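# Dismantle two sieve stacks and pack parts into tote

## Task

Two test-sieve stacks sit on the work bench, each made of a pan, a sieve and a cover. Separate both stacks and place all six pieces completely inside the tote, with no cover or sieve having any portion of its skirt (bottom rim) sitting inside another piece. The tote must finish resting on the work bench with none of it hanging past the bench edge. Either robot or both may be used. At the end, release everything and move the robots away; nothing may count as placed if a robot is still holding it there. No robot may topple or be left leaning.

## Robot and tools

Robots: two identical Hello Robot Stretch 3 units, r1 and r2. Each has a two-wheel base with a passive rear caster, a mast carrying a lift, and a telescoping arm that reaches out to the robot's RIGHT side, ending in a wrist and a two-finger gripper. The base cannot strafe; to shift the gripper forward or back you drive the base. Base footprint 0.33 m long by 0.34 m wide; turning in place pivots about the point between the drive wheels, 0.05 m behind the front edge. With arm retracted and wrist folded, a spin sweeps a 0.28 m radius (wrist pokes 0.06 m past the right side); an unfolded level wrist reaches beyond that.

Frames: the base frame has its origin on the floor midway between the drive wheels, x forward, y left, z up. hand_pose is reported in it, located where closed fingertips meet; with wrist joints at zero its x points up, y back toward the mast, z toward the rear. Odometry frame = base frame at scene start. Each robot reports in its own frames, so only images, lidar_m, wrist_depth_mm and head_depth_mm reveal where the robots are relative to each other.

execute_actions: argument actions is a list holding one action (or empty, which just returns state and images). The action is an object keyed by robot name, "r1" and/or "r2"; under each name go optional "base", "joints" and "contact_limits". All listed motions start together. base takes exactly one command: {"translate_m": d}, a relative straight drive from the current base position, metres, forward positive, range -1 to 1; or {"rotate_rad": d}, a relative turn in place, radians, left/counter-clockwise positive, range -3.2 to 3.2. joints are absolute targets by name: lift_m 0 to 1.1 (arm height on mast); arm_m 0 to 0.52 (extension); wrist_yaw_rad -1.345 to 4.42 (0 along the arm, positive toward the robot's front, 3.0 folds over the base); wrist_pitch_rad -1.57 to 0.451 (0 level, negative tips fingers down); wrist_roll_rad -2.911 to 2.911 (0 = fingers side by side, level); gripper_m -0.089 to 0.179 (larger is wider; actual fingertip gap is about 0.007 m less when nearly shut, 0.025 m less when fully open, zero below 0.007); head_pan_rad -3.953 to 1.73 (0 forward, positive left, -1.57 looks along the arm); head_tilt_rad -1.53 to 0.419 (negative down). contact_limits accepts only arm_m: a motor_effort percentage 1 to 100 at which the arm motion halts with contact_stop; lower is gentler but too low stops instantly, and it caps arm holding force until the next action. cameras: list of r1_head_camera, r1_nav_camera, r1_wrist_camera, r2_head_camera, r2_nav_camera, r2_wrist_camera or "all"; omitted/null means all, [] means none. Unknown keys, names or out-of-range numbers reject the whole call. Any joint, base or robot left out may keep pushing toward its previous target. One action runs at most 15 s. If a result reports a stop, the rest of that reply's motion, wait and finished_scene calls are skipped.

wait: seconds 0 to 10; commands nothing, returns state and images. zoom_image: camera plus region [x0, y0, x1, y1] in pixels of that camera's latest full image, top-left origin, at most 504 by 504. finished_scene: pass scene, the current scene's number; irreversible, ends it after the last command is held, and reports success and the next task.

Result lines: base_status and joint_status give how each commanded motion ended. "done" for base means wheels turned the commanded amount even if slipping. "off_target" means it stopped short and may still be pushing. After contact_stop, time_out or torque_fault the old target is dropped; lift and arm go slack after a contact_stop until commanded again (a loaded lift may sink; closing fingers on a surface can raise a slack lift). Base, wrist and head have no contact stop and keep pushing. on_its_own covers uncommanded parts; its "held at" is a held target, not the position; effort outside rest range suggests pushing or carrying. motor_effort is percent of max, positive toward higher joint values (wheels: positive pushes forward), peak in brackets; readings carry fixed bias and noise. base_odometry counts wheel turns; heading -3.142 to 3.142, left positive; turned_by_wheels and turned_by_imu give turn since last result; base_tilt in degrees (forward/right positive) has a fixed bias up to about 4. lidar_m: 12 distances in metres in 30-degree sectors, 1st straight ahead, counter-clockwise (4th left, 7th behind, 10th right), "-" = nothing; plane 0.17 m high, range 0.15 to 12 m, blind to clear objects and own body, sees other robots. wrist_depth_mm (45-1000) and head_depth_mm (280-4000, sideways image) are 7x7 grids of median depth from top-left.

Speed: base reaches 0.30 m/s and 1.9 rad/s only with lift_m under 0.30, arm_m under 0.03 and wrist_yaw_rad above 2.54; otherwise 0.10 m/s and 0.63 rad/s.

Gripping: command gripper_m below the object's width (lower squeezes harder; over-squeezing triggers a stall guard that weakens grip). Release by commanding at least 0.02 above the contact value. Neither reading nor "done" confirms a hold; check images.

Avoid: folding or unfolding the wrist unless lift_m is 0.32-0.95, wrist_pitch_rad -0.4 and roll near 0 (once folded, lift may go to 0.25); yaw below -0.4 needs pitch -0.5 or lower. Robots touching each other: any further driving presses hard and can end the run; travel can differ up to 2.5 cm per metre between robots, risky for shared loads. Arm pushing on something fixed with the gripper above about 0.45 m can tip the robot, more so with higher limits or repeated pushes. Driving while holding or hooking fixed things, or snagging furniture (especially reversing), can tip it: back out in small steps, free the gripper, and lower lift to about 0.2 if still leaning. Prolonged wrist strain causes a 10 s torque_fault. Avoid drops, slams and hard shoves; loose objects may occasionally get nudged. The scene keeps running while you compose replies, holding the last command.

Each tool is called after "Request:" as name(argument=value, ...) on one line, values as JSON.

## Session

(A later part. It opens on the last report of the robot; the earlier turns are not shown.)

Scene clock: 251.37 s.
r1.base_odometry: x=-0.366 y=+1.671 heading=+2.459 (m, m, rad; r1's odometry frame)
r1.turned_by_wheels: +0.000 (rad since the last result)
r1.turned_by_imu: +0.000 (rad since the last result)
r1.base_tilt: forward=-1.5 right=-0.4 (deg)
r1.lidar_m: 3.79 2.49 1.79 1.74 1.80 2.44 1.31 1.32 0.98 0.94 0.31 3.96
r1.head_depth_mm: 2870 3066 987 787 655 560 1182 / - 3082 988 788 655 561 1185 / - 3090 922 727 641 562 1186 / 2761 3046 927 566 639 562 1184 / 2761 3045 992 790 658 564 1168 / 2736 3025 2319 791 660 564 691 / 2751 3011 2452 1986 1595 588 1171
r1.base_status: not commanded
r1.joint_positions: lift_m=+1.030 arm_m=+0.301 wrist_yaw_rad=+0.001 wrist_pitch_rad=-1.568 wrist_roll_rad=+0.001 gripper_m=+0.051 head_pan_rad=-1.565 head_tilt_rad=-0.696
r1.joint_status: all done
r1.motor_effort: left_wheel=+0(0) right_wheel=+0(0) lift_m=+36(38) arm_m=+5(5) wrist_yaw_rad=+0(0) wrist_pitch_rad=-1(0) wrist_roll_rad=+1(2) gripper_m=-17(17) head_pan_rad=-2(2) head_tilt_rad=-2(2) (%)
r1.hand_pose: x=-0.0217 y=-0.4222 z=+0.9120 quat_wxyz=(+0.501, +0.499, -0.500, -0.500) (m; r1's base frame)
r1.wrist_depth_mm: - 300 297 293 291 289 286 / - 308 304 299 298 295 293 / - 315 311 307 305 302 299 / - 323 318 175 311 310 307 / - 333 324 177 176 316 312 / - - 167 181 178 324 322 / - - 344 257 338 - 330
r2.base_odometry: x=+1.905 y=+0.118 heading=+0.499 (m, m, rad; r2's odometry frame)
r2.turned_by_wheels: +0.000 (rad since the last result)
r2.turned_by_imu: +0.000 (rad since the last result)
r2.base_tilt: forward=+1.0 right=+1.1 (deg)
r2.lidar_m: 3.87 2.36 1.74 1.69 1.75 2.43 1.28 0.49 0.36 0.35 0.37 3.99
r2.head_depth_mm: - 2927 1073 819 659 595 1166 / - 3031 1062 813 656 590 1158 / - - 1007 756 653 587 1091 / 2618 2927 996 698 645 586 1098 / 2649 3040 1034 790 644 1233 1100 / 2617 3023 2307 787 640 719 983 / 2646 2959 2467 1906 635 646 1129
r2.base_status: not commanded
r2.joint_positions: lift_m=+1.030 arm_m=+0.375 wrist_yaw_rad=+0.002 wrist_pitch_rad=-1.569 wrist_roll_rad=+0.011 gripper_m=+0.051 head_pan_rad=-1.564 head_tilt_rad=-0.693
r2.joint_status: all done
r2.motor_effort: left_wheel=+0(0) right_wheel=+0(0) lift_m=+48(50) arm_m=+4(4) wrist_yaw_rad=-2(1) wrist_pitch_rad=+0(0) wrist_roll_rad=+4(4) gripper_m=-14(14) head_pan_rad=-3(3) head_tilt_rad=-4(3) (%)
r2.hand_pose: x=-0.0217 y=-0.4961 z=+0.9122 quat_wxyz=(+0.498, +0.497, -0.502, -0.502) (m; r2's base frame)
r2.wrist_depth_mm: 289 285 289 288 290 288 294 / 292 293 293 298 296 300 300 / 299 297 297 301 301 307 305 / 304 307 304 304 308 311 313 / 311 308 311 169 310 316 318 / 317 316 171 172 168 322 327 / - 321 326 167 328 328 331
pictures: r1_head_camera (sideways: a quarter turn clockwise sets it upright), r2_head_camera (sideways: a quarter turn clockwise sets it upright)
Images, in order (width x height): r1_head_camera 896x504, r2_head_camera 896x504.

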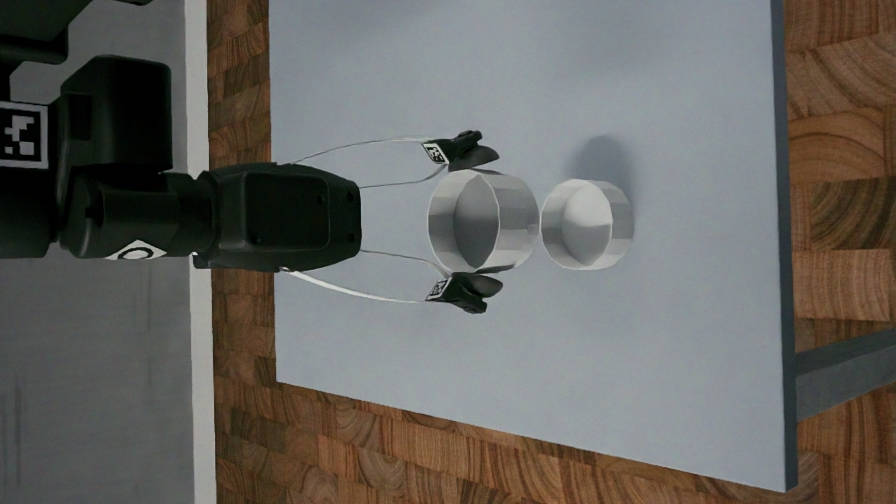

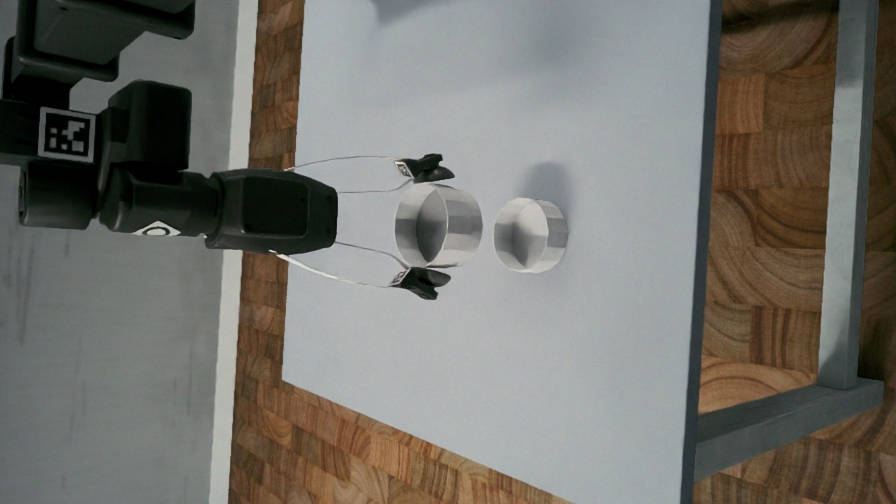

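Request:
execute_actions(actions=[{"r1":{"base":{"translate_m":-0.535},"joints":{"arm_m":0.404,"lift_m":1.05}},"r2":{"base":{"translate_m":-0.50},"joints":{"arm_m":0.518,"lift_m":1.05}}}], cameras=["r1_wrist_camera","r2_wrist_camera"])

Request:
execute_actions(actions=[{"r1":{"joints":{"lift_m":0.945}},"r2":{"joints":{"lift_m":0.945}}}], cameras=["r1_wrist_camera","r2_wrist_camera","r1_head_camera","r2_head_camera"])

Scene clock: 271.13 s.
r1.base_odometry: x=+0.049 y=+1.334 heading=+2.461 (m, m, rad; r1's odometry frame)
r1.turned_by_wheels: +0.001 (rad since the last result)
r1.turned_by_imu: +0.004 (rad since the last result)
r1.base_tilt: forward=-1.3 right=-0.5 (deg)
r1.lidar_m: 4.32 2.44 1.80 1.73 1.79 2.44 4.40 0.80 0.99 0.95 0.99 0.71
r1.head_depth_mm: 2823 3043 987 764 654 559 1210 / 2850 2995 914 743 645 562 1188 / 597 2992 763 753 644 563 1188 / 1295 - 719 744 643 563 1183 / 2767 3025 923 736 644 563 1184 / 2749 3052 991 795 659 563 1190 / 2748 3038 1001 791 661 564 1193
r1.base_status: done
r1.joint_positions: lift_m=+1.050 arm_m=+0.404 wrist_yaw_rad=+0.018 wrist_pitch_rad=-1.575 wrist_roll_rad=-0.060 gripper_m=+0.051 head_pan_rad=-1.565 head_tilt_rad=-0.696
r1.joint_status: all done
r1.on_its_own: left_wheel is at rest, and its effort (+22) is outside its rest range (-18 to +18); right_wheel is at rest, and its effort (-52) is outside its rest range (-18 to +18)
r1.motor_effort: left_wheel=+22(23) right_wheel=-52(52) lift_m=+36(38) arm_m=+5(5) wrist_yaw_rad=-12(12) wrist_pitch_rad=+2(3) wrist_roll_rad=+30(30) gripper_m=-17(17) head_pan_rad=-2(3) head_tilt_rad=-2(2) (%)
r1.hand_pose: x=-0.0221 y=-0.5235 z=+0.9322 quat_wxyz=(+0.518, +0.520, -0.479, -0.482) (m; r1's base frame)
r1.wrist_depth_mm: 320 319 254 310 307 290 299 / 329 325 282 314 313 289 308 / 337 335 300 324 318 287 316 / 345 345 302 174 329 285 325 / 356 353 254 177 176 270 333 / 366 361 167 181 178 253 343 / 375 372 369 365 358 358 351
r2.base_odometry: x=+1.466 y=-0.121 heading=+0.501 (m, m, rad; r2's odometry frame)
r2.turned_by_wheels: +0.002 (rad since the last result)
r2.turned_by_imu: +0.003 (rad since the last result)
r2.base_tilt: forward=+1.1 right=+1.1 (deg)
r2.lidar_m: 4.34 2.36 1.74 1.69 1.77 2.45 4.36 0.48 0.36 0.35 0.36 0.50
r2.head_depth_mm: 2705 2895 1071 823 659 580 1161 / 2650 2922 1063 739 655 576 1166 / - 2904 879 799 653 586 1159 / 2599 2900 856 790 646 584 1081 / 2637 2988 950 717 642 581 1101 / 2626 2934 1020 784 639 578 1096 / 2625 2960 1009 779 635 1239 1086
r2.base_status: done
r2.joint_positions: lift_m=+1.050 arm_m=+0.518 wrist_yaw_rad=+0.021 wrist_pitch_rad=-1.576 wrist_roll_rad=-0.044 gripper_m=+0.051 head_pan_rad=-1.564 head_tilt_rad=-0.693
r2.joint_status: all done
r2.on_its_own: left_wheel is at rest, and its effort (+23) is outside its rest range (-18 to +18); right_wheel is at rest, and its effort (-31) is outside its rest range (-18 to +18); wrist_yaw_rad is at rest, and its effort (-18) is outside its rest range (-12 to +12)
r2.motor_effort: left_wheel=+23(22) right_wheel=-31(31) lift_m=+47(49) arm_m=+4(6) wrist_yaw_rad=-18(18) wrist_pitch_rad=+1(2) wrist_roll_rad=+39(40) gripper_m=-14(14) head_pan_rad=-3(3) head_tilt_rad=-3(3) (%)
r2.hand_pose: x=-0.0222 y=-0.6372 z=+0.9324 quat_wxyz=(+0.515, +0.517, -0.482, -0.485) (m; r2's base frame)
r2.wrist_depth_mm: 305 301 301 305 305 252 312 / 306 310 311 290 313 247 317 / 311 246 313 313 318 260 322 / 321 258 324 317 324 329 333 / 330 267 285 169 262 336 336 / 335 337 171 172 169 346 345 / 347 287 302 167 292 354 353
pictures: r1_wrist_camera, r2_wrist_camera
Images, in order (width x height): r1_wrist_camera 644x364, r2_wrist_camera 644x364.

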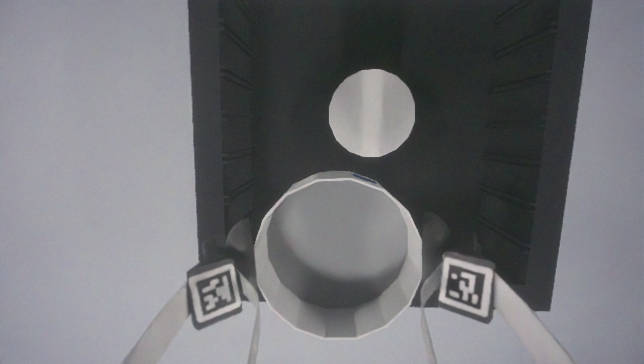

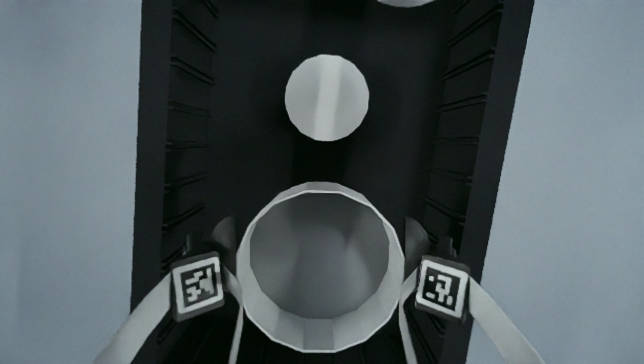

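Scene clock: 272.93 s.
r1.base_odometry: x=+0.049 y=+1.334 heading=+2.461 (m, m, rad; r1's odometry frame)
r1.turned_by_wheels: +0.000 (rad since the last result)
r1.turned_by_imu: +0.000 (rad since the last result)
r1.base_tilt: forward=-1.4 right=-0.5 (deg)
r1.lidar_m: 4.31 2.45 1.80 1.73 1.79 2.44 4.42 0.80 0.99 0.95 0.99 0.71
r1.head_depth_mm: 2770 - 918 769 655 561 1203 / 2675 2986 915 741 645 561 1182 / 2608 - 907 755 640 563 1187 / 563 1476 905 695 642 562 1198 / 2682 2995 922 727 642 563 1187 / 2753 3013 993 793 657 564 1189 / 2719 3026 997 794 661 563 1189
r1.base_status: not commanded
r1.joint_positions: lift_m=+0.945 arm_m=+0.404 wrist_yaw_rad=+0.018 wrist_pitch_rad=-1.575 wrist_roll_rad=-0.061 gripper_m=+0.051 head_pan_rad=-1.565 head_tilt_rad=-0.696
r1.joint_status: all done
r1.on_its_own: left_wheel is at rest, and its effort (+22) is outside its rest range (-18 to +18); right_wheel is at rest, and its effort (-52) is outside its rest range (-18 to +18); wrist_yaw_rad is at rest, and its effort (-13) is outside its rest range (-12 to +12)
r1.motor_effort: left_wheel=+22(23) right_wheel=-52(52) lift_m=+21(32) arm_m=+6(5) wrist_yaw_rad=-13(12) wrist_pitch_rad=+2(2) wrist_roll_rad=+30(30) gripper_m=-17(17) head_pan_rad=-2(2) head_tilt_rad=-2(2) (%)
r1.hand_pose: x=-0.0221 y=-0.5234 z=+0.8279 quat_wxyz=(+0.518, +0.520, -0.478, -0.481) (m; r1's base frame)
r1.wrist_depth_mm: 218 136 210 209 207 206 187 / 223 137 216 214 192 212 187 / 230 139 222 220 196 216 186 / 236 142 227 174 223 222 184 / 242 147 202 178 175 226 184 / 248 151 168 180 178 231 182 / 256 155 178 167 177 177 174
r2.base_odometry: x=+1.466 y=-0.121 heading=+0.501 (m, m, rad; r2's odometry frame)
r2.turned_by_wheels: +0.000 (rad since the last result)
r2.turned_by_imu: +0.000 (rad since the last result)
r2.base_tilt: forward=+1.1 right=+1.1 (deg)
r2.lidar_m: 4.33 2.36 1.75 1.69 1.77 2.45 4.35 0.48 0.36 0.35 0.36 0.50
r2.head_depth_mm: 2569 2804 - 766 660 580 1156 / 2521 - 1027 735 655 577 1160 / 2553 - 917 775 651 587 1150 / 712 2935 916 737 648 585 1087 / 2654 2938 947 731 644 581 1091 / 2614 3008 1016 787 639 577 1096 / 2670 2971 1012 779 634 1222 1086
r2.base_status: not commanded
r2.joint_positions: lift_m=+0.945 arm_m=+0.518 wrist_yaw_rad=+0.021 wrist_pitch_rad=-1.577 wrist_roll_rad=-0.046 gripper_m=+0.051 head_pan_rad=-1.564 head_tilt_rad=-0.693
r2.joint_status: all done
r2.on_its_own: left_wheel is at rest, and its effort (+23) is outside its rest range (-18 to +18); right_wheel is at rest, and its effort (-31) is outside its rest range (-18 to +18); wrist_yaw_rad is at rest, and its effort (-19) is outside its rest range (-12 to +12)
r2.motor_effort: left_wheel=+23(23) right_wheel=-31(31) lift_m=+36(45) arm_m=+4(4) wrist_yaw_rad=-19(19) wrist_pitch_rad=+2(2) wrist_roll_rad=+40(40) gripper_m=-14(14) head_pan_rad=-3(3) head_tilt_rad=-4(3) (%)
r2.hand_pose: x=-0.0222 y=-0.6371 z=+0.8278 quat_wxyz=(+0.515, +0.518, -0.481, -0.485) (m; r2's base frame)
r2.wrist_depth_mm: 132 183 204 187 206 206 143 / 137 186 210 189 210 211 140 / 140 194 214 193 216 205 137 / 143 198 219 219 221 197 137 / 144 210 221 169 223 193 139 / 149 199 171 173 169 177 143 / 152 232 234 167 237 187 147
pictures: r1_head_camera (sideways: a quarter turn clockwise sets it upright), r1_wrist_camera, r2_head_camera (sideways: a quarter turn clockwise sets it upright), r2_wrist_camera
Images, in order (width x height): r1_head_camera 896x504, r1_wrist_camera 644x364, r2_head_camera 896x504, r2_wrist_camera 644x364.

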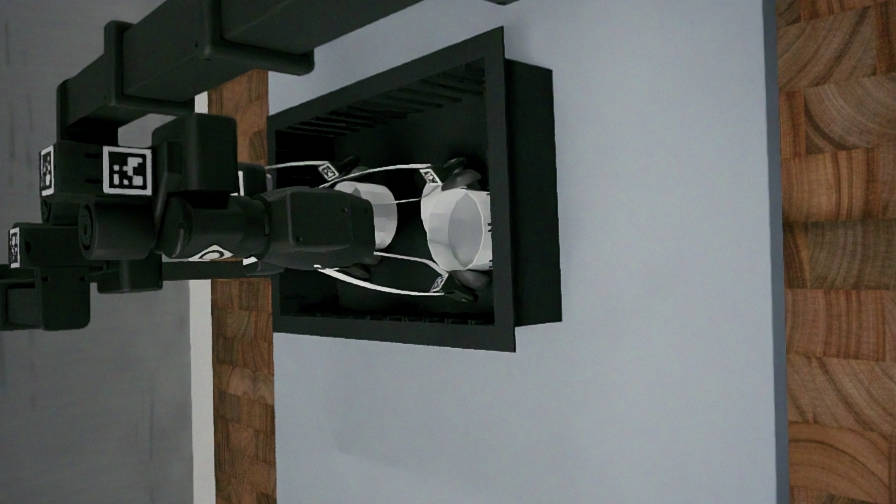

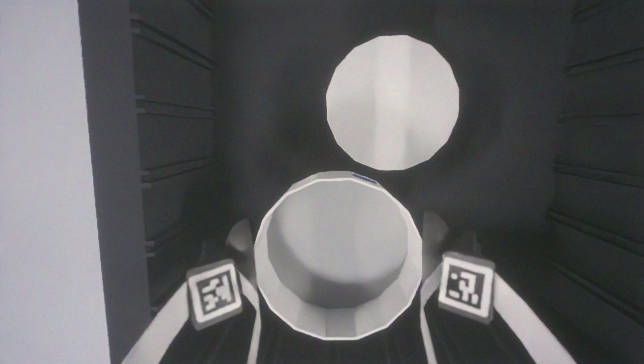

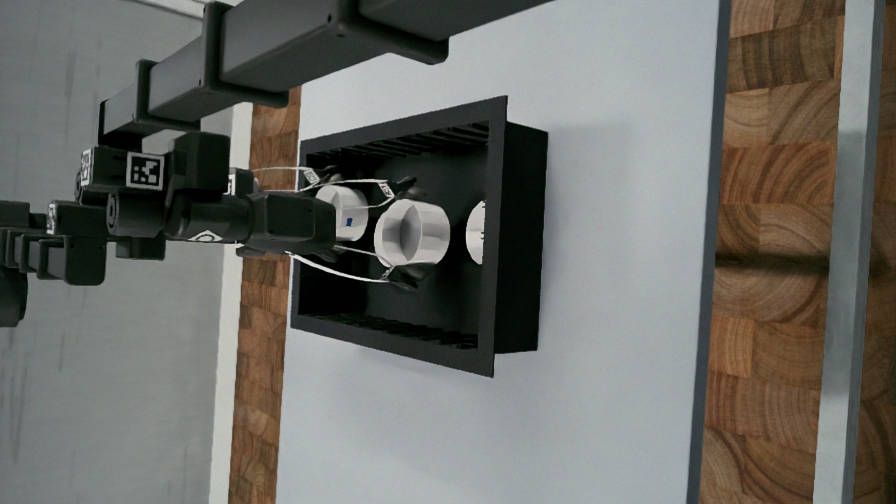

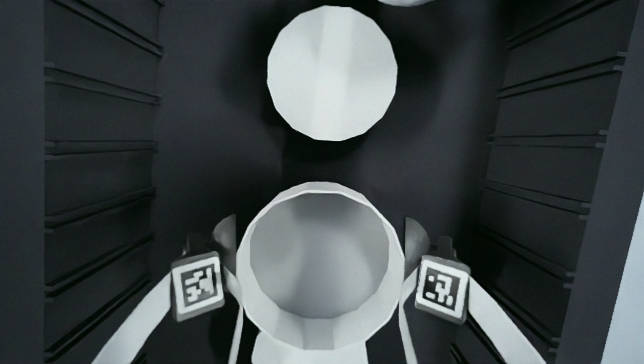

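Request:
execute_actions(actions=[{"r2":{"base":{"translate_m":0.035}}}], cameras=["r1_wrist_camera","r2_wrist_camera"])

Scene clock: 278.27 s.
r1.base_odometry: x=+0.049 y=+1.334 heading=+2.459 (m, m, rad; r1's odometry frame)
r1.turned_by_wheels: -0.001 (rad since the last result)
r1.turned_by_imu: -0.001 (rad since the last result)
r1.base_tilt: forward=-1.6 right=-0.4 (deg)
r1.lidar_m: 4.32 2.46 1.80 1.73 1.79 2.43 4.40 0.80 0.99 0.95 0.98 0.71
r1.head_depth_mm: 2764 - 918 763 655 560 1203 / 2693 2973 856 741 644 560 1192 / 2666 - 825 744 642 562 1185 / 566 2966 921 698 642 562 1186 / 2752 3034 919 721 642 563 1188 / 2755 2980 1000 793 660 563 1192 / 2746 3028 999 792 661 562 1190
r1.base_status: not commanded
r1.joint_positions: lift_m=+0.945 arm_m=+0.404 wrist_yaw_rad=+0.002 wrist_pitch_rad=-1.572 wrist_roll_rad=-0.001 gripper_m=+0.051 head_pan_rad=-1.565 head_tilt_rad=-0.696
r1.joint_status: not commanded
r1.motor_effort: left_wheel=+1(22) right_wheel=-1(52) lift_m=+20(21) arm_m=+6(5) wrist_yaw_rad=-2(12) wrist_pitch_rad=+1(3) wrist_roll_rad=+2(31) gripper_m=-17(17) head_pan_rad=-2(2) head_tilt_rad=-2(2) (%)
r1.hand_pose: x=-0.0217 y=-0.5243 z=+0.8278 quat_wxyz=(+0.501, +0.501, -0.499, -0.500) (m; r1's base frame)
r1.wrist_depth_mm: 133 157 212 210 208 206 170 / 136 155 217 195 193 212 172 / 227 152 222 200 197 216 175 / 235 151 226 175 223 221 177 / 241 149 221 177 176 227 179 / 247 150 167 181 178 228 181 / 254 154 187 170 176 170 165
r2.base_odometry: x=+1.497 y=-0.104 heading=+0.501 (m, m, rad; r2's odometry frame)
r2.turned_by_wheels: +0.000 (rad since the last result)
r2.turned_by_imu: -0.002 (rad since the last result)
r2.base_tilt: forward=+1.0 right=+1.2 (deg)
r2.lidar_m: 4.32 2.36 1.74 1.69 1.77 2.44 4.39 0.48 0.36 0.35 0.36 0.50
r2.head_depth_mm: 2558 2795 - 778 659 580 1163 / 2556 - 977 735 654 576 1152 / 1838 - 920 775 654 588 1156 / 1066 2976 946 766 648 583 1081 / 2588 2952 986 722 643 582 1098 / 2634 3007 1020 783 636 578 1098 / 2614 2952 1009 779 633 1231 1082
r2.base_status: done
r2.joint_positions: lift_m=+0.945 arm_m=+0.518 wrist_yaw_rad=+0.002 wrist_pitch_rad=-1.569 wrist_roll_rad=+0.010 gripper_m=+0.051 head_pan_rad=-1.564 head_tilt_rad=-0.693
r2.joint_status: not commanded
r2.motor_effort: left_wheel=+0(25) right_wheel=+0(29) lift_m=+37(37) arm_m=+4(4) wrist_yaw_rad=-2(18) wrist_pitch_rad=+0(2) wrist_roll_rad=+5(40) gripper_m=-14(14) head_pan_rad=-3(3) head_tilt_rad=-3(3) (%)
r2.hand_pose: x=-0.0217 y=-0.6389 z=+0.8276 quat_wxyz=(+0.498, +0.498, -0.502, -0.502) (m; r2's base frame)
r2.wrist_depth_mm: 125 145 206 205 205 208 168 / 128 147 210 191 191 212 167 / 130 148 214 213 215 215 165 / 217 149 217 216 221 222 165 / 220 151 204 169 223 226 164 / 228 142 171 173 170 226 164 / 231 167 233 167 223 234 162
pictures: r1_wrist_camera, r2_wrist_camera
Images, in order (width x height): r1_wrist_camera 644x364, r2_wrist_camera 644x364.

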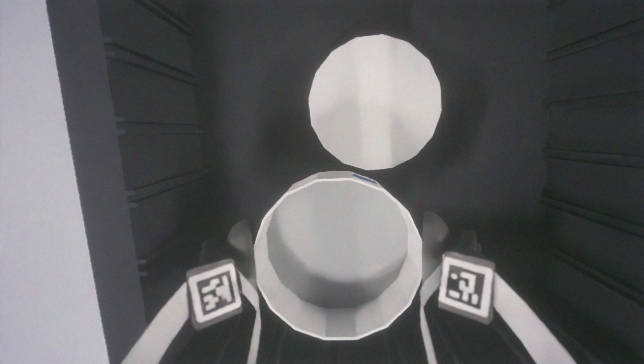

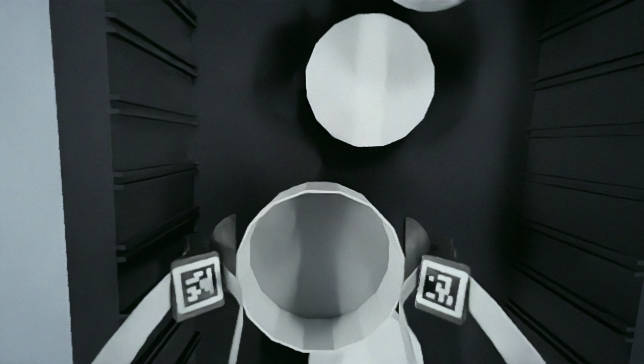

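Request:
execute_actions(actions=[{"r1":{"joints":{"lift_m":0.912}},"r2":{"joints":{"lift_m":0.914}}}], cameras=[])

Request:
execute_actions(actions=[{"r1":{"joints":{"gripper_m":0.11}},"r2":{"joints":{"gripper_m":0.11}}}], cameras=[])

Request:
execute_actions(actions=[{"r1":{"joints":{"lift_m":1.02}},"r2":{"joints":{"lift_m":1.02}}}], cameras=["r1_wrist_camera","r2_wrist_camera"])

Request:
execute_actions(actions=[{"r1":{"base":{"translate_m":0.535},"joints":{"arm_m":0.301,"gripper_m":0.15}},"r2":{"base":{"translate_m":0.465},"joints":{"arm_m":0.375,"gripper_m":0.15}}}], cameras=["r1_wrist_camera","r2_wrist_camera"])

Scene clock: 288.47 s.
r1.base_odometry: x=+0.049 y=+1.334 heading=+2.459 (m, m, rad; r1's odometry frame)
r1.turned_by_wheels: +0.000 (rad since the last result)
r1.turned_by_imu: +0.001 (rad since the last result)
r1.base_tilt: forward=-1.6 right=-0.5 (deg)
r1.lidar_m: 4.32 2.46 1.80 1.73 1.79 2.43 4.41 0.80 0.99 0.95 0.99 0.71
r1.head_depth_mm: 2781 3003 - 655 641 561 1205 / 2811 - 853 743 644 561 1187 / 2681 - 819 770 641 563 1188 / 616 3023 921 759 642 563 1190 / 2737 3009 921 734 643 563 1191 / 2755 3000 993 792 660 562 1195 / 2729 3033 994 794 660 565 1197
r1.base_status: not commanded
r1.joint_positions: lift_m=+0.912 arm_m=+0.404 wrist_yaw_rad=+0.002 wrist_pitch_rad=-1.571 wrist_roll_rad=-0.001 gripper_m=+0.051 head_pan_rad=-1.565 head_tilt_rad=-0.696
r1.joint_status: all done
r1.motor_effort: left_wheel=+0(0) right_wheel=-1(1) lift_m=+20(19) arm_m=+6(6) wrist_yaw_rad=-1(1) wrist_pitch_rad=+0(1) wrist_roll_rad=+2(2) gripper_m=-17(17) head_pan_rad=-2(3) head_tilt_rad=-2(2) (%)
r1.hand_pose: x=-0.0217 y=-0.5245 z=+0.7948 quat_wxyz=(+0.501, +0.501, -0.499, -0.500) (m; r1's base frame)
r1.wrist_depth_mm: 116 158 181 178 176 176 171 / 115 155 184 163 161 180 173 / 114 152 190 167 164 185 175 / 113 151 194 174 189 189 177 / 111 149 197 177 176 193 179 / 114 142 167 180 178 198 181 / 116 135 188 170 176 170 165
r2.base_odometry: x=+1.497 y=-0.104 heading=+0.501 (m, m, rad; r2's odometry frame)
r2.turned_by_wheels: +0.000 (rad since the last result)
r2.turned_by_imu: -0.001 (rad since the last result)
r2.base_tilt: forward=+1.0 right=+1.2 (deg)
r2.lidar_m: 4.31 2.36 1.75 1.69 1.77 2.44 4.40 0.48 0.36 0.35 0.36 0.50
r2.head_depth_mm: 2569 2899 - - 642 579 1166 / 2547 - 924 732 655 578 1163 / 2459 - 884 775 650 588 1152 / 1099 2902 942 766 647 584 1083 / 2632 2977 984 721 643 581 1097 / 2633 2962 1020 790 639 578 1091 / 2655 3008 1014 780 636 1225 1086
r2.base_status: not commanded
r2.joint_positions: lift_m=+0.914 arm_m=+0.518 wrist_yaw_rad=+0.002 wrist_pitch_rad=-1.569 wrist_roll_rad=+0.010 gripper_m=+0.051 head_pan_rad=-1.564 head_tilt_rad=-0.693
r2.joint_status: all done
r2.motor_effort: left_wheel=+0(0) right_wheel=+0(0) lift_m=+38(37) arm_m=+5(4) wrist_yaw_rad=-2(2) wrist_pitch_rad=+0(1) wrist_roll_rad=+5(5) gripper_m=-14(14) head_pan_rad=-3(3) head_tilt_rad=-3(3) (%)
r2.hand_pose: x=-0.0217 y=-0.6391 z=+0.7965 quat_wxyz=(+0.499, +0.498, -0.502, -0.502) (m; r2's base frame)
r2.wrist_depth_mm: 108 145 177 158 158 179 167 / 108 147 180 160 161 183 167 / 109 149 184 184 165 186 166 / 110 149 187 187 190 190 165 / 111 151 190 170 192 195 163 / 111 142 171 172 168 200 163 / 112 166 201 167 201 202 161
pictures: none
No camera images: the call's "cameras" was empty. Leave "cameras" out to get every camera's image.

Scene clock: 289.57 s.
r1.base_odometry: x=+0.049 y=+1.334 heading=+2.459 (m, m, rad; r1's odometry frame)
r1.turned_by_wheels: +0.000 (rad since the last result)
r1.turned_by_imu: +0.000 (rad since the last result)
r1.base_tilt: forward=-1.4 right=-0.4 (deg)
r1.lidar_m: 4.30 2.45 1.80 1.73 1.79 2.43 4.41 0.80 0.99 0.95 0.98 0.71
r1.head_depth_mm: 2794 2998 - 655 639 561 1208 / 2796 - 850 742 645 563 1191 / 2665 - 887 774 642 563 1188 / 616 2974 922 763 642 564 1192 / 2755 3016 924 719 645 564 1190 / 2755 3048 994 793 659 564 1190 / 2764 3020 1000 794 660 564 1190
r1.base_status: not commanded
r1.joint_positions: lift_m=+0.912 arm_m=+0.404 wrist_yaw_rad=+0.002 wrist_pitch_rad=-1.571 wrist_roll_rad=-0.001 gripper_m=+0.110 head_pan_rad=-1.565 head_tilt_rad=-0.696
r1.joint_status: all done
r1.motor_effort: left_wheel=+0(0) right_wheel=-1(1) lift_m=+19(20) arm_m=+5(5) wrist_yaw_rad=-1(1) wrist_pitch_rad=+1(0) wrist_roll_rad=+2(2) gripper_m=+0(99) head_pan_rad=-3(3) head_tilt_rad=-2(2) (%)
r1.hand_pose: x=-0.0217 y=-0.5245 z=+0.7948 quat_wxyz=(+0.501, +0.501, -0.499, -0.500) (m; r1's base frame)
r1.wrist_depth_mm: 116 158 181 178 175 176 171 / 115 155 186 163 161 180 173 / 113 152 190 167 164 185 174 / 113 151 194 176 189 189 177 / 112 148 198 178 178 193 179 / 114 137 203 182 182 - 181 / 117 136 191 174 179 170 165
r2.base_odometry: x=+1.497 y=-0.104 heading=+0.501 (m, m, rad; r2's odometry frame)
r2.turned_by_wheels: +0.000 (rad since the last result)
r2.turned_by_imu: +0.000 (rad since the last result)
r2.base_tilt: forward=+0.9 right=+1.2 (deg)
r2.lidar_m: 4.31 2.35 1.74 1.69 1.76 2.45 4.40 0.48 0.36 0.35 0.36 0.50
r2.head_depth_mm: 2565 2952 - - 642 579 1166 / 2591 - 928 736 655 578 1161 / 2445 - 914 796 651 589 1153 / 1103 2928 949 767 645 584 1079 / 2622 2984 986 723 642 582 1097 / 2594 3032 1024 784 638 578 1092 / 2666 2987 1015 781 636 1229 1082
r2.base_status: not commanded
r2.joint_positions: lift_m=+0.914 arm_m=+0.518 wrist_yaw_rad=+0.002 wrist_pitch_rad=-1.569 wrist_roll_rad=+0.010 gripper_m=+0.110 head_pan_rad=-1.564 head_tilt_rad=-0.693
r2.joint_status: all done
r2.motor_effort: left_wheel=+0(0) right_wheel=+0(0) lift_m=+38(38) arm_m=+4(4) wrist_yaw_rad=-2(2) wrist_pitch_rad=+0(0) wrist_roll_rad=+5(5) gripper_m=+0(80) head_pan_rad=-3(3) head_tilt_rad=-3(3) (%)
r2.hand_pose: x=-0.0217 y=-0.6391 z=+0.7965 quat_wxyz=(+0.499, +0.498, -0.502, -0.502) (m; r2's base frame)
r2.wrist_depth_mm: 108 145 177 158 158 180 167 / 108 147 180 161 160 183 168 / 109 149 183 184 165 188 166 / 110 149 188 187 190 190 165 / 110 143 190 174 192 194 164 / 111 133 177 178 177 199 163 / 112 166 201 177 201 203 163
pictures: none
No camera images: the call's "cameras" was empty. Leave "cameras" out to get every camera's image.

Scene clock: 291.37 s.
r1.base_odometry: x=+0.049 y=+1.334 heading=+2.459 (m, m, rad; r1's odometry frame)
r1.turned_by_wheels: +0.000 (rad since the last result)
r1.turned_by_imu: +0.000 (rad since the last result)
r1.base_tilt: forward=-1.5 right=-0.4 (deg)
r1.lidar_m: 4.31 2.46 1.80 1.73 1.79 2.43 4.42 0.80 0.99 0.95 0.98 0.71
r1.head_depth_mm: - 3036 989 764 655 560 1205 / 2781 3032 856 743 644 561 1185 / - 589 927 761 641 562 1189 / 1360 - 911 776 642 561 1191 / 2756 3037 922 721 644 563 1190 / 2728 3050 994 791 661 564 1189 / 2707 3016 996 793 659 563 1187
r1.base_status: not commanded
r1.joint_positions: lift_m=+1.020 arm_m=+0.404 wrist_yaw_rad=+0.002 wrist_pitch_rad=-1.571 wrist_roll_rad=-0.001 gripper_m=+0.110 head_pan_rad=-1.565 head_tilt_rad=-0.696
r1.joint_status: all done
r1.motor_effort: left_wheel=+0(0) right_wheel=+0(0) lift_m=+35(36) arm_m=+5(6) wrist_yaw_rad=-2(2) wrist_pitch_rad=+1(1) wrist_roll_rad=+2(2) gripper_m=+0(0) head_pan_rad=-2(2) head_tilt_rad=-2(2) (%)
r1.hand_pose: x=-0.0217 y=-0.5245 z=+0.9021 quat_wxyz=(+0.501, +0.501, -0.499, -0.500) (m; r1's base frame)
r1.wrist_depth_mm: 290 288 281 282 276 259 199 / 300 295 289 285 283 264 203 / 307 303 291 274 291 270 286 / 313 312 283 286 297 273 294 / 324 320 310 290 307 258 301 / 330 326 255 251 242 - 309 / 341 337 332 329 325 324 320
r2.base_odometry: x=+1.497 y=-0.104 heading=+0.501 (m, m, rad; r2's odometry frame)
r2.turned_by_wheels: +0.000 (rad since the last result)
r2.turned_by_imu: +0.000 (rad since the last result)
r2.base_tilt: forward=+1.0 right=+1.1 (deg)
r2.lidar_m: 4.30 2.35 1.75 1.69 1.76 2.44 4.39 0.48 0.36 0.35 0.36 0.50
r2.head_depth_mm: - 2942 1073 813 661 579 1163 / - 2949 983 734 653 577 1159 / - 670 926 799 652 588 1150 / 2598 2943 930 768 648 585 1082 / 2622 2976 1005 721 643 582 1103 / 2610 3040 1019 789 639 579 1091 / 2625 2947 1004 779 634 1233 1089
r2.base_status: not commanded
r2.joint_positions: lift_m=+1.020 arm_m=+0.518 wrist_yaw_rad=+0.002 wrist_pitch_rad=-1.569 wrist_roll_rad=+0.010 gripper_m=+0.110 head_pan_rad=-1.564 head_tilt_rad=-0.693
r2.joint_status: all done
r2.motor_effort: left_wheel=+0(0) right_wheel=+0(0) lift_m=+47(47) arm_m=+4(5) wrist_yaw_rad=-2(1) wrist_pitch_rad=+0(0) wrist_roll_rad=+5(5) gripper_m=+1(0) head_pan_rad=-3(3) head_tilt_rad=-3(3) (%)
r2.hand_pose: x=-0.0217 y=-0.6391 z=+0.9023 quat_wxyz=(+0.499, +0.498, -0.502, -0.502) (m; r2's base frame)
r2.wrist_depth_mm: 276 277 274 277 260 252 282 / 282 281 279 263 281 247 287 / 288 289 285 287 290 246 293 / 293 295 289 279 297 245 302 / 299 298 298 284 300 237 308 / 305 307 307 302 306 221 315 / 310 311 303 304 314 253 320
pictures: r1_wrist_camera, r2_wrist_camera
Images, in order (width x height): r1_wrist_camera 644x364, r2_wrist_camera 644x364.

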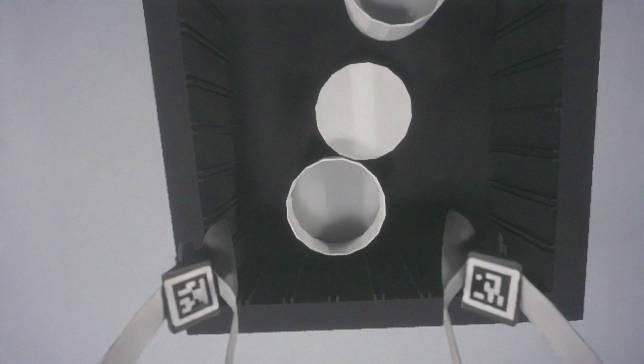

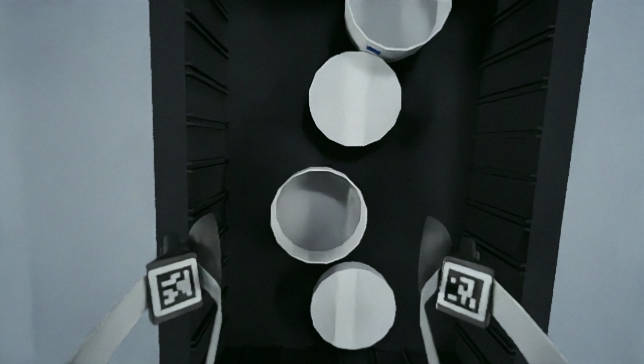

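Scene clock: 297.67 s.
r1.base_odometry: x=-0.366 y=+1.671 heading=+2.459 (m, m, rad; r1's odometry frame)
r1.turned_by_wheels: +0.000 (rad since the last result)
r1.turned_by_imu: +0.001 (rad since the last result)
r1.base_tilt: forward=-1.5 right=-0.4 (deg)
r1.lidar_m: 3.78 2.50 1.79 1.74 1.79 2.44 1.31 1.32 0.98 0.94 0.31 3.95
r1.head_depth_mm: - 3021 988 788 656 560 1184 / - 3078 989 812 657 561 1180 / - - 936 787 655 563 1188 / 2768 3034 921 791 655 563 1188 / 2754 3026 993 814 657 563 1170 / 2752 3048 2289 794 660 563 694 / 2745 3011 2502 1971 1595 589 1171
r1.base_status: done
r1.joint_positions: lift_m=+1.020 arm_m=+0.301 wrist_yaw_rad=+0.002 wrist_pitch_rad=-1.571 wrist_roll_rad=+0.000 gripper_m=+0.150 head_pan_rad=-1.565 head_tilt_rad=-0.696
r1.joint_status: all done
r1.motor_effort: left_wheel=+1(5) right_wheel=+0(7) lift_m=+34(35) arm_m=-6(6) wrist_yaw_rad=-1(2) wrist_pitch_rad=+0(0) wrist_roll_rad=+2(2) gripper_m=+0(100) head_pan_rad=-1(2) head_tilt_rad=-2(2) (%)
r1.hand_pose: x=-0.0217 y=-0.4222 z=+0.9021 quat_wxyz=(+0.501, +0.501, -0.499, -0.500) (m; r1's base frame)
r1.wrist_depth_mm: - 290 288 283 281 279 276 / - 296 293 292 289 285 284 / - 305 300 298 297 291 290 / - 312 309 303 302 299 297 / - - 316 309 310 305 304 / - - 324 320 317 316 310 / - - 333 329 327 323 -
r2.base_odometry: x=+1.905 y=+0.119 heading=+0.501 (m, m, rad; r2's odometry frame)
r2.turned_by_wheels: +0.000 (rad since the last result)
r2.turned_by_imu: -0.002 (rad since the last result)
r2.base_tilt: forward=+0.9 right=+1.2 (deg)
r2.lidar_m: 3.86 2.35 1.73 1.68 1.75 2.43 1.27 0.49 0.37 0.35 0.37 3.99
r2.head_depth_mm: - 3021 1076 819 661 594 1163 / - 3031 1058 807 658 591 1157 / - - 1008 800 652 588 1097 / 2620 2963 974 801 649 587 1100 / 2615 2992 1034 771 643 1238 1096 / 2614 3072 2347 785 639 711 1026 / 2624 2995 2472 1914 635 646 1129
r2.base_status: done
r2.joint_positions: lift_m=+1.020 arm_m=+0.375 wrist_yaw_rad=+0.002 wrist_pitch_rad=-1.569 wrist_roll_rad=+0.010 gripper_m=+0.150 head_pan_rad=-1.564 head_tilt_rad=-0.693
r2.joint_status: all done
r2.motor_effort: left_wheel=+0(2) right_wheel=+0(3) lift_m=+46(46) arm_m=-3(5) wrist_yaw_rad=-1(3) wrist_pitch_rad=+0(0) wrist_roll_rad=+5(5) gripper_m=+0(82) head_pan_rad=-3(3) head_tilt_rad=-4(3) (%)
r2.hand_pose: x=-0.0217 y=-0.4967 z=+0.9023 quat_wxyz=(+0.498, +0.497, -0.502, -0.502) (m; r2's base frame)
r2.wrist_depth_mm: 278 278 280 281 280 282 284 / 284 285 283 285 287 286 291 / 287 287 290 291 294 294 298 / 295 293 296 295 299 301 302 / 302 301 299 299 304 306 309 / 309 - 306 309 313 - 315 / - 314 316 317 320 322 321
pictures: r1_wrist_camera, r2_wrist_camera
Images, in order (width x height): r1_wrist_camera 644x364, r2_wrist_camera 644x364.

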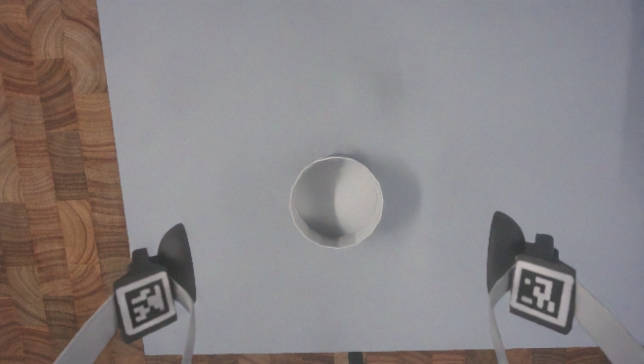

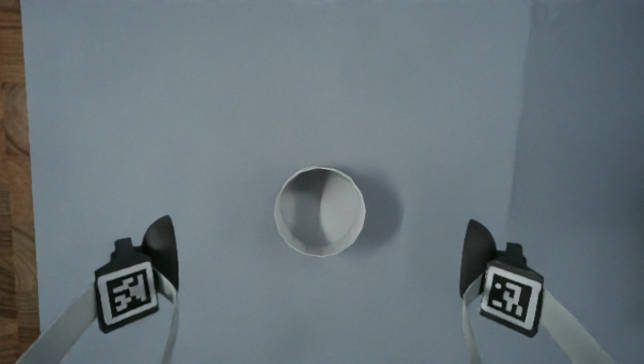

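Request:
execute_actions(actions=[{"r1":{"joints":{"lift_m":0.90}},"r2":{"joints":{"lift_m":0.903}}}], cameras=[])

Request:
execute_actions(actions=[{"r1":{"joints":{"gripper_m":0.05}},"r2":{"joints":{"gripper_m":0.05}}}], cameras=[])

Request:
execute_actions(actions=[{"r1":{"joints":{"lift_m":1.04}},"r2":{"joints":{"lift_m":1.04}}}], cameras=["r1_head_camera","r2_head_camera"])

Scene clock: 304.83 s.
r1.base_odometry: x=-0.366 y=+1.671 heading=+2.459 (m, m, rad; r1's odometry frame)
r1.turned_by_wheels: +0.000 (rad since the last result)
r1.turned_by_imu: +0.001 (rad since the last result)
r1.base_tilt: forward=-1.3 right=-0.3 (deg)
r1.lidar_m: 3.78 2.49 1.79 1.74 1.79 2.43 1.31 1.32 0.98 0.94 0.31 3.94
r1.head_depth_mm: 2781 3050 - 745 657 561 1181 / 2776 3039 - 786 649 562 1186 / 2771 2998 - 770 655 562 1192 / 2756 3025 991 768 655 563 1188 / 2742 3065 998 793 660 563 1171 / 2741 3029 2292 791 659 564 693 / 2731 3037 2493 1983 1597 587 1172
r1.base_status: not commanded
r1.joint_positions: lift_m=+0.900 arm_m=+0.301 wrist_yaw_rad=+0.002 wrist_pitch_rad=-1.571 wrist_roll_rad=+0.000 gripper_m=+0.150 head_pan_rad=-1.565 head_tilt_rad=-0.696
r1.joint_status: all done
r1.motor_effort: left_wheel=+0(0) right_wheel=+0(0) lift_m=+18(33) arm_m=-6(6) wrist_yaw_rad=-1(1) wrist_pitch_rad=+0(1) wrist_roll_rad=+2(2) gripper_m=+0(0) head_pan_rad=-2(2) head_tilt_rad=-2(2) (%)
r1.hand_pose: x=-0.0217 y=-0.4222 z=+0.7828 quat_wxyz=(+0.501, +0.501, -0.499, -0.500) (m; r1's base frame)
r1.wrist_depth_mm: 175 174 172 170 169 167 166 / 179 178 176 174 173 171 169 / 183 182 180 179 177 175 174 / 188 187 185 182 181 180 178 / 193 191 189 186 184 183 182 / 199 197 194 189 188 190 186 / 205 202 199 197 196 194 192
r2.base_odometry: x=+1.905 y=+0.119 heading=+0.501 (m, m, rad; r2's odometry frame)
r2.turned_by_wheels: +0.000 (rad since the last result)
r2.turned_by_imu: -0.001 (rad since the last result)
r2.base_tilt: forward=+1.0 right=+1.1 (deg)
r2.lidar_m: 3.84 2.35 1.74 1.68 1.75 2.43 1.27 0.50 0.37 0.35 0.37 4.01
r2.head_depth_mm: 2570 2955 2921 - 623 926 1162 / 2587 2881 975 798 656 589 1163 / 2621 2852 - 780 651 589 1088 / 2587 2923 1060 770 648 585 1105 / 2634 3003 1025 794 644 1231 1093 / 2633 3016 2273 784 638 712 1021 / 2674 2991 2469 1898 635 647 1136
r2.base_status: not commanded
r2.joint_positions: lift_m=+0.903 arm_m=+0.375 wrist_yaw_rad=+0.002 wrist_pitch_rad=-1.569 wrist_roll_rad=+0.010 gripper_m=+0.150 head_pan_rad=-1.564 head_tilt_rad=-0.693
r2.joint_status: all done
r2.motor_effort: left_wheel=+0(1) right_wheel=+0(0) lift_m=+36(43) arm_m=-3(4) wrist_yaw_rad=-1(1) wrist_pitch_rad=-1(0) wrist_roll_rad=+5(5) gripper_m=+0(1) head_pan_rad=-3(3) head_tilt_rad=-3(4) (%)
r2.hand_pose: x=-0.0217 y=-0.4967 z=+0.7856 quat_wxyz=(+0.498, +0.497, -0.502, -0.502) (m; r2's base frame)
r2.wrist_depth_mm: 168 169 169 170 171 172 174 / 171 173 172 173 174 175 176 / 174 175 176 177 178 179 179 / 178 179 179 179 182 182 183 / 181 182 183 182 185 187 187 / 185 - 187 185 189 - 190 / 190 191 191 192 195 196 195
pictures: none
No camera images: the call's "cameras" was empty. Leave "cameras" out to get every camera's image.

Scene clock: 306.33 s.
r1.base_odometry: x=-0.366 y=+1.671 heading=+2.459 (m, m, rad; r1's odometry frame)
r1.turned_by_wheels: +0.000 (rad since the last result)
r1.turned_by_imu: +0.000 (rad since the last result)
r1.base_tilt: forward=-1.5 right=-0.3 (deg)
r1.lidar_m: 3.78 2.49 1.79 1.73 1.80 2.44 1.30 1.32 0.98 0.94 0.31 3.94
r1.head_depth_mm: 2775 3030 - 745 654 560 1183 / 2757 3021 - 790 656 561 1181 / 2756 2991 - 767 645 562 1191 / 2740 3003 993 770 652 564 1190 / 2750 3031 995 791 659 563 1166 / 2764 3035 2307 793 660 564 692 / 2767 3019 2500 1980 1593 589 1167
r1.base_status: not commanded
r1.joint_positions: lift_m=+0.900 arm_m=+0.301 wrist_yaw_rad=+0.002 wrist_pitch_rad=-1.571 wrist_roll_rad=+0.000 gripper_m=+0.051 head_pan_rad=-1.565 head_tilt_rad=-0.696
r1.joint_status: all done
r1.motor_effort: left_wheel=+0(0) right_wheel=+0(0) lift_m=+19(19) arm_m=-5(5) wrist_yaw_rad=-1(1) wrist_pitch_rad=+0(0) wrist_roll_rad=+2(2) gripper_m=-16(100) head_pan_rad=-2(2) head_tilt_rad=-2(3) (%)
r1.hand_pose: x=-0.0217 y=-0.4222 z=+0.7828 quat_wxyz=(+0.501, +0.501, -0.499, -0.500) (m; r1's base frame)
r1.wrist_depth_mm: 175 173 172 171 169 167 166 / 179 178 176 174 172 171 170 / 183 182 180 179 177 175 174 / 188 187 185 182 181 179 178 / 193 192 188 186 183 184 182 / 199 196 - 189 182 188 187 / 204 202 200 197 195 195 192
r2.base_odometry: x=+1.905 y=+0.119 heading=+0.501 (m, m, rad; r2's odometry frame)
r2.turned_by_wheels: +0.000 (rad since the last result)
r2.turned_by_imu: +0.000 (rad since the last result)
r2.base_tilt: forward=+1.0 right=+1.2 (deg)
r2.lidar_m: 3.85 2.35 1.74 1.68 1.76 2.42 1.27 0.49 0.37 0.35 0.37 3.99
r2.head_depth_mm: 2575 2897 2884 - 625 924 1165 / 2584 2843 974 797 657 593 1158 / 2601 2857 - 783 650 588 1090 / 2602 2908 1060 774 646 581 1106 / 2612 3019 1031 791 644 1234 1104 / 2650 2956 2300 784 640 714 1021 / 2645 2951 2484 1892 635 642 1137
r2.base_status: not commanded
r2.joint_positions: lift_m=+0.903 arm_m=+0.375 wrist_yaw_rad=+0.002 wrist_pitch_rad=-1.569 wrist_roll_rad=+0.010 gripper_m=+0.051 head_pan_rad=-1.564 head_tilt_rad=-0.693
r2.joint_status: all done
r2.motor_effort: left_wheel=+0(1) right_wheel=+0(0) lift_m=+37(36) arm_m=-3(3) wrist_yaw_rad=-2(2) wrist_pitch_rad=+0(0) wrist_roll_rad=+5(5) gripper_m=-14(87) head_pan_rad=-3(3) head_tilt_rad=-3(3) (%)
r2.hand_pose: x=-0.0217 y=-0.4967 z=+0.7856 quat_wxyz=(+0.498, +0.497, -0.502, -0.502) (m; r2's base frame)
r2.wrist_depth_mm: 168 168 169 170 171 172 173 / 171 172 173 174 174 176 177 / 174 175 176 177 178 179 179 / 179 179 180 179 180 182 184 / 182 183 182 182 183 186 187 / 185 185 176 184 176 190 190 / 190 190 192 177 194 193 196
pictures: none
No camera images: the call's "cameras" was empty. Leave "cameras" out to get every camera's image.

Scene clock: 308.43 s.
r1.base_odometry: x=-0.366 y=+1.671 heading=+2.459 (m, m, rad; r1's odometry frame)
r1.turned_by_wheels: +0.000 (rad since the last result)
r1.turned_by_imu: +0.000 (rad since the last result)
r1.base_tilt: forward=-1.3 right=-0.3 (deg)
r1.lidar_m: 3.78 2.49 1.78 1.74 1.80 2.43 1.31 1.32 0.98 0.94 0.31 3.96
r1.head_depth_mm: 2815 3032 987 787 656 560 1186 / - 3022 989 788 655 562 1183 / - 3047 923 649 658 563 1186 / 2729 3039 923 561 658 564 1187 / 2736 3013 993 794 659 564 1166 / 2728 3030 2313 795 659 563 693 / 2727 3028 2476 1941 1585 589 1166
r1.base_status: not commanded
r1.joint_positions: lift_m=+1.040 arm_m=+0.301 wrist_yaw_rad=+0.002 wrist_pitch_rad=-1.570 wrist_roll_rad=+0.000 gripper_m=+0.051 head_pan_rad=-1.565 head_tilt_rad=-0.696
r1.joint_status: all done
r1.motor_effort: left_wheel=+0(0) right_wheel=+0(0) lift_m=+36(38) arm_m=-6(5) wrist_yaw_rad=-1(1) wrist_pitch_rad=+0(1) wrist_roll_rad=+2(2) gripper_m=-17(16) head_pan_rad=-2(2) head_tilt_rad=-2(2) (%)
r1.hand_pose: x=-0.0217 y=-0.4223 z=+0.9221 quat_wxyz=(+0.501, +0.500, -0.499, -0.500) (m; r1's base frame)
r1.wrist_depth_mm: - 309 306 303 302 296 295 / - 319 315 310 309 305 302 / - 324 321 318 315 311 309 / - 336 329 182 321 317 319 / - - 333 186 184 327 325 / - - - 188 182 333 332 / - - 355 349 351 - -
r2.base_odometry: x=+1.905 y=+0.119 heading=+0.501 (m, m, rad; r2's odometry frame)
r2.turned_by_wheels: +0.000 (rad since the last result)
r2.turned_by_imu: +0.000 (rad since the last result)
r2.base_tilt: forward=+1.0 right=+1.2 (deg)
r2.lidar_m: 3.84 2.35 1.74 1.68 1.76 2.42 1.27 0.49 0.37 0.35 0.37 3.99
r2.head_depth_mm: - 2997 1081 821 661 593 1168 / - 2990 1061 810 655 591 1155 / - 3035 1013 755 650 588 1089 / 2605 3005 1000 725 647 584 1110 / 2637 2984 1030 792 645 1236 1097 / 2644 2965 2282 785 641 712 1020 / 2632 2980 2459 1906 637 644 1119
r2.base_status: not commanded
r2.joint_positions: lift_m=+1.040 arm_m=+0.375 wrist_yaw_rad=+0.002 wrist_pitch_rad=-1.568 wrist_roll_rad=+0.010 gripper_m=+0.051 head_pan_rad=-1.564 head_tilt_rad=-0.693
r2.joint_status: all done
r2.motor_effort: left_wheel=-1(0) right_wheel=+0(0) lift_m=+47(50) arm_m=-4(4) wrist_yaw_rad=-1(1) wrist_pitch_rad=+0(1) wrist_roll_rad=+5(5) gripper_m=-14(13) head_pan_rad=-3(3) head_tilt_rad=-3(3) (%)
r2.hand_pose: x=-0.0217 y=-0.4968 z=+0.9222 quat_wxyz=(+0.498, +0.497, -0.502, -0.502) (m; r2's base frame)
r2.wrist_depth_mm: 298 297 298 299 301 302 301 / 304 302 302 304 303 310 309 / - 306 308 310 312 315 316 / - 314 314 313 316 317 321 / - 319 323 181 322 325 327 / - 324 176 185 176 333 336 / - 334 333 178 340 341 344
pictures: r1_head_camera (sideways: a quarter turn clockwise sets it upright), r2_head_camera (sideways: a quarter turn clockwise sets it upright)
Images, in order (width x height): r1_head_camera 896x504, r2_head_camera 896x504.

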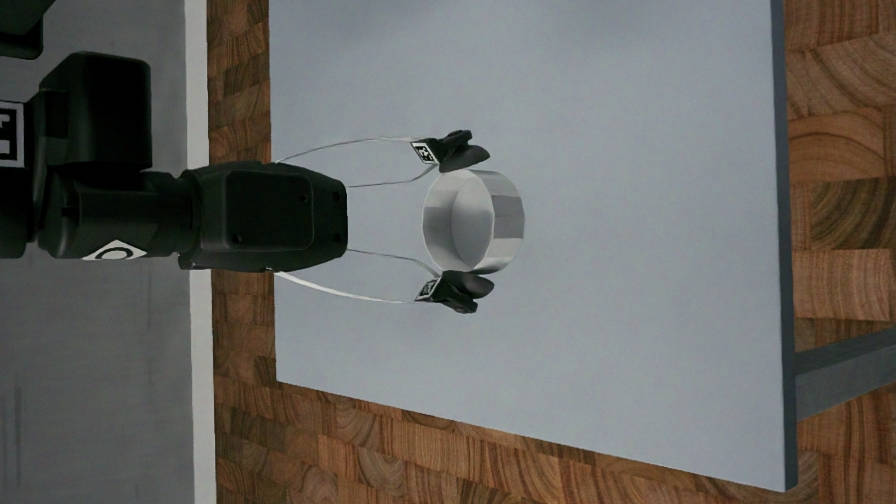

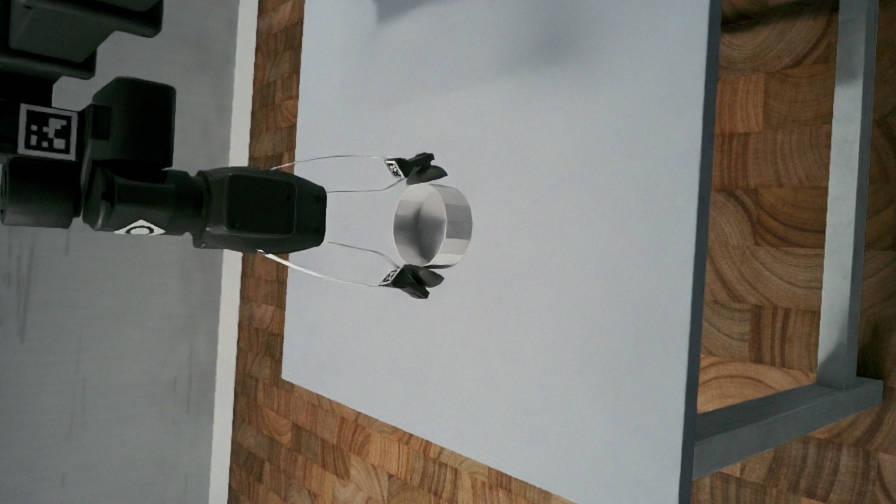

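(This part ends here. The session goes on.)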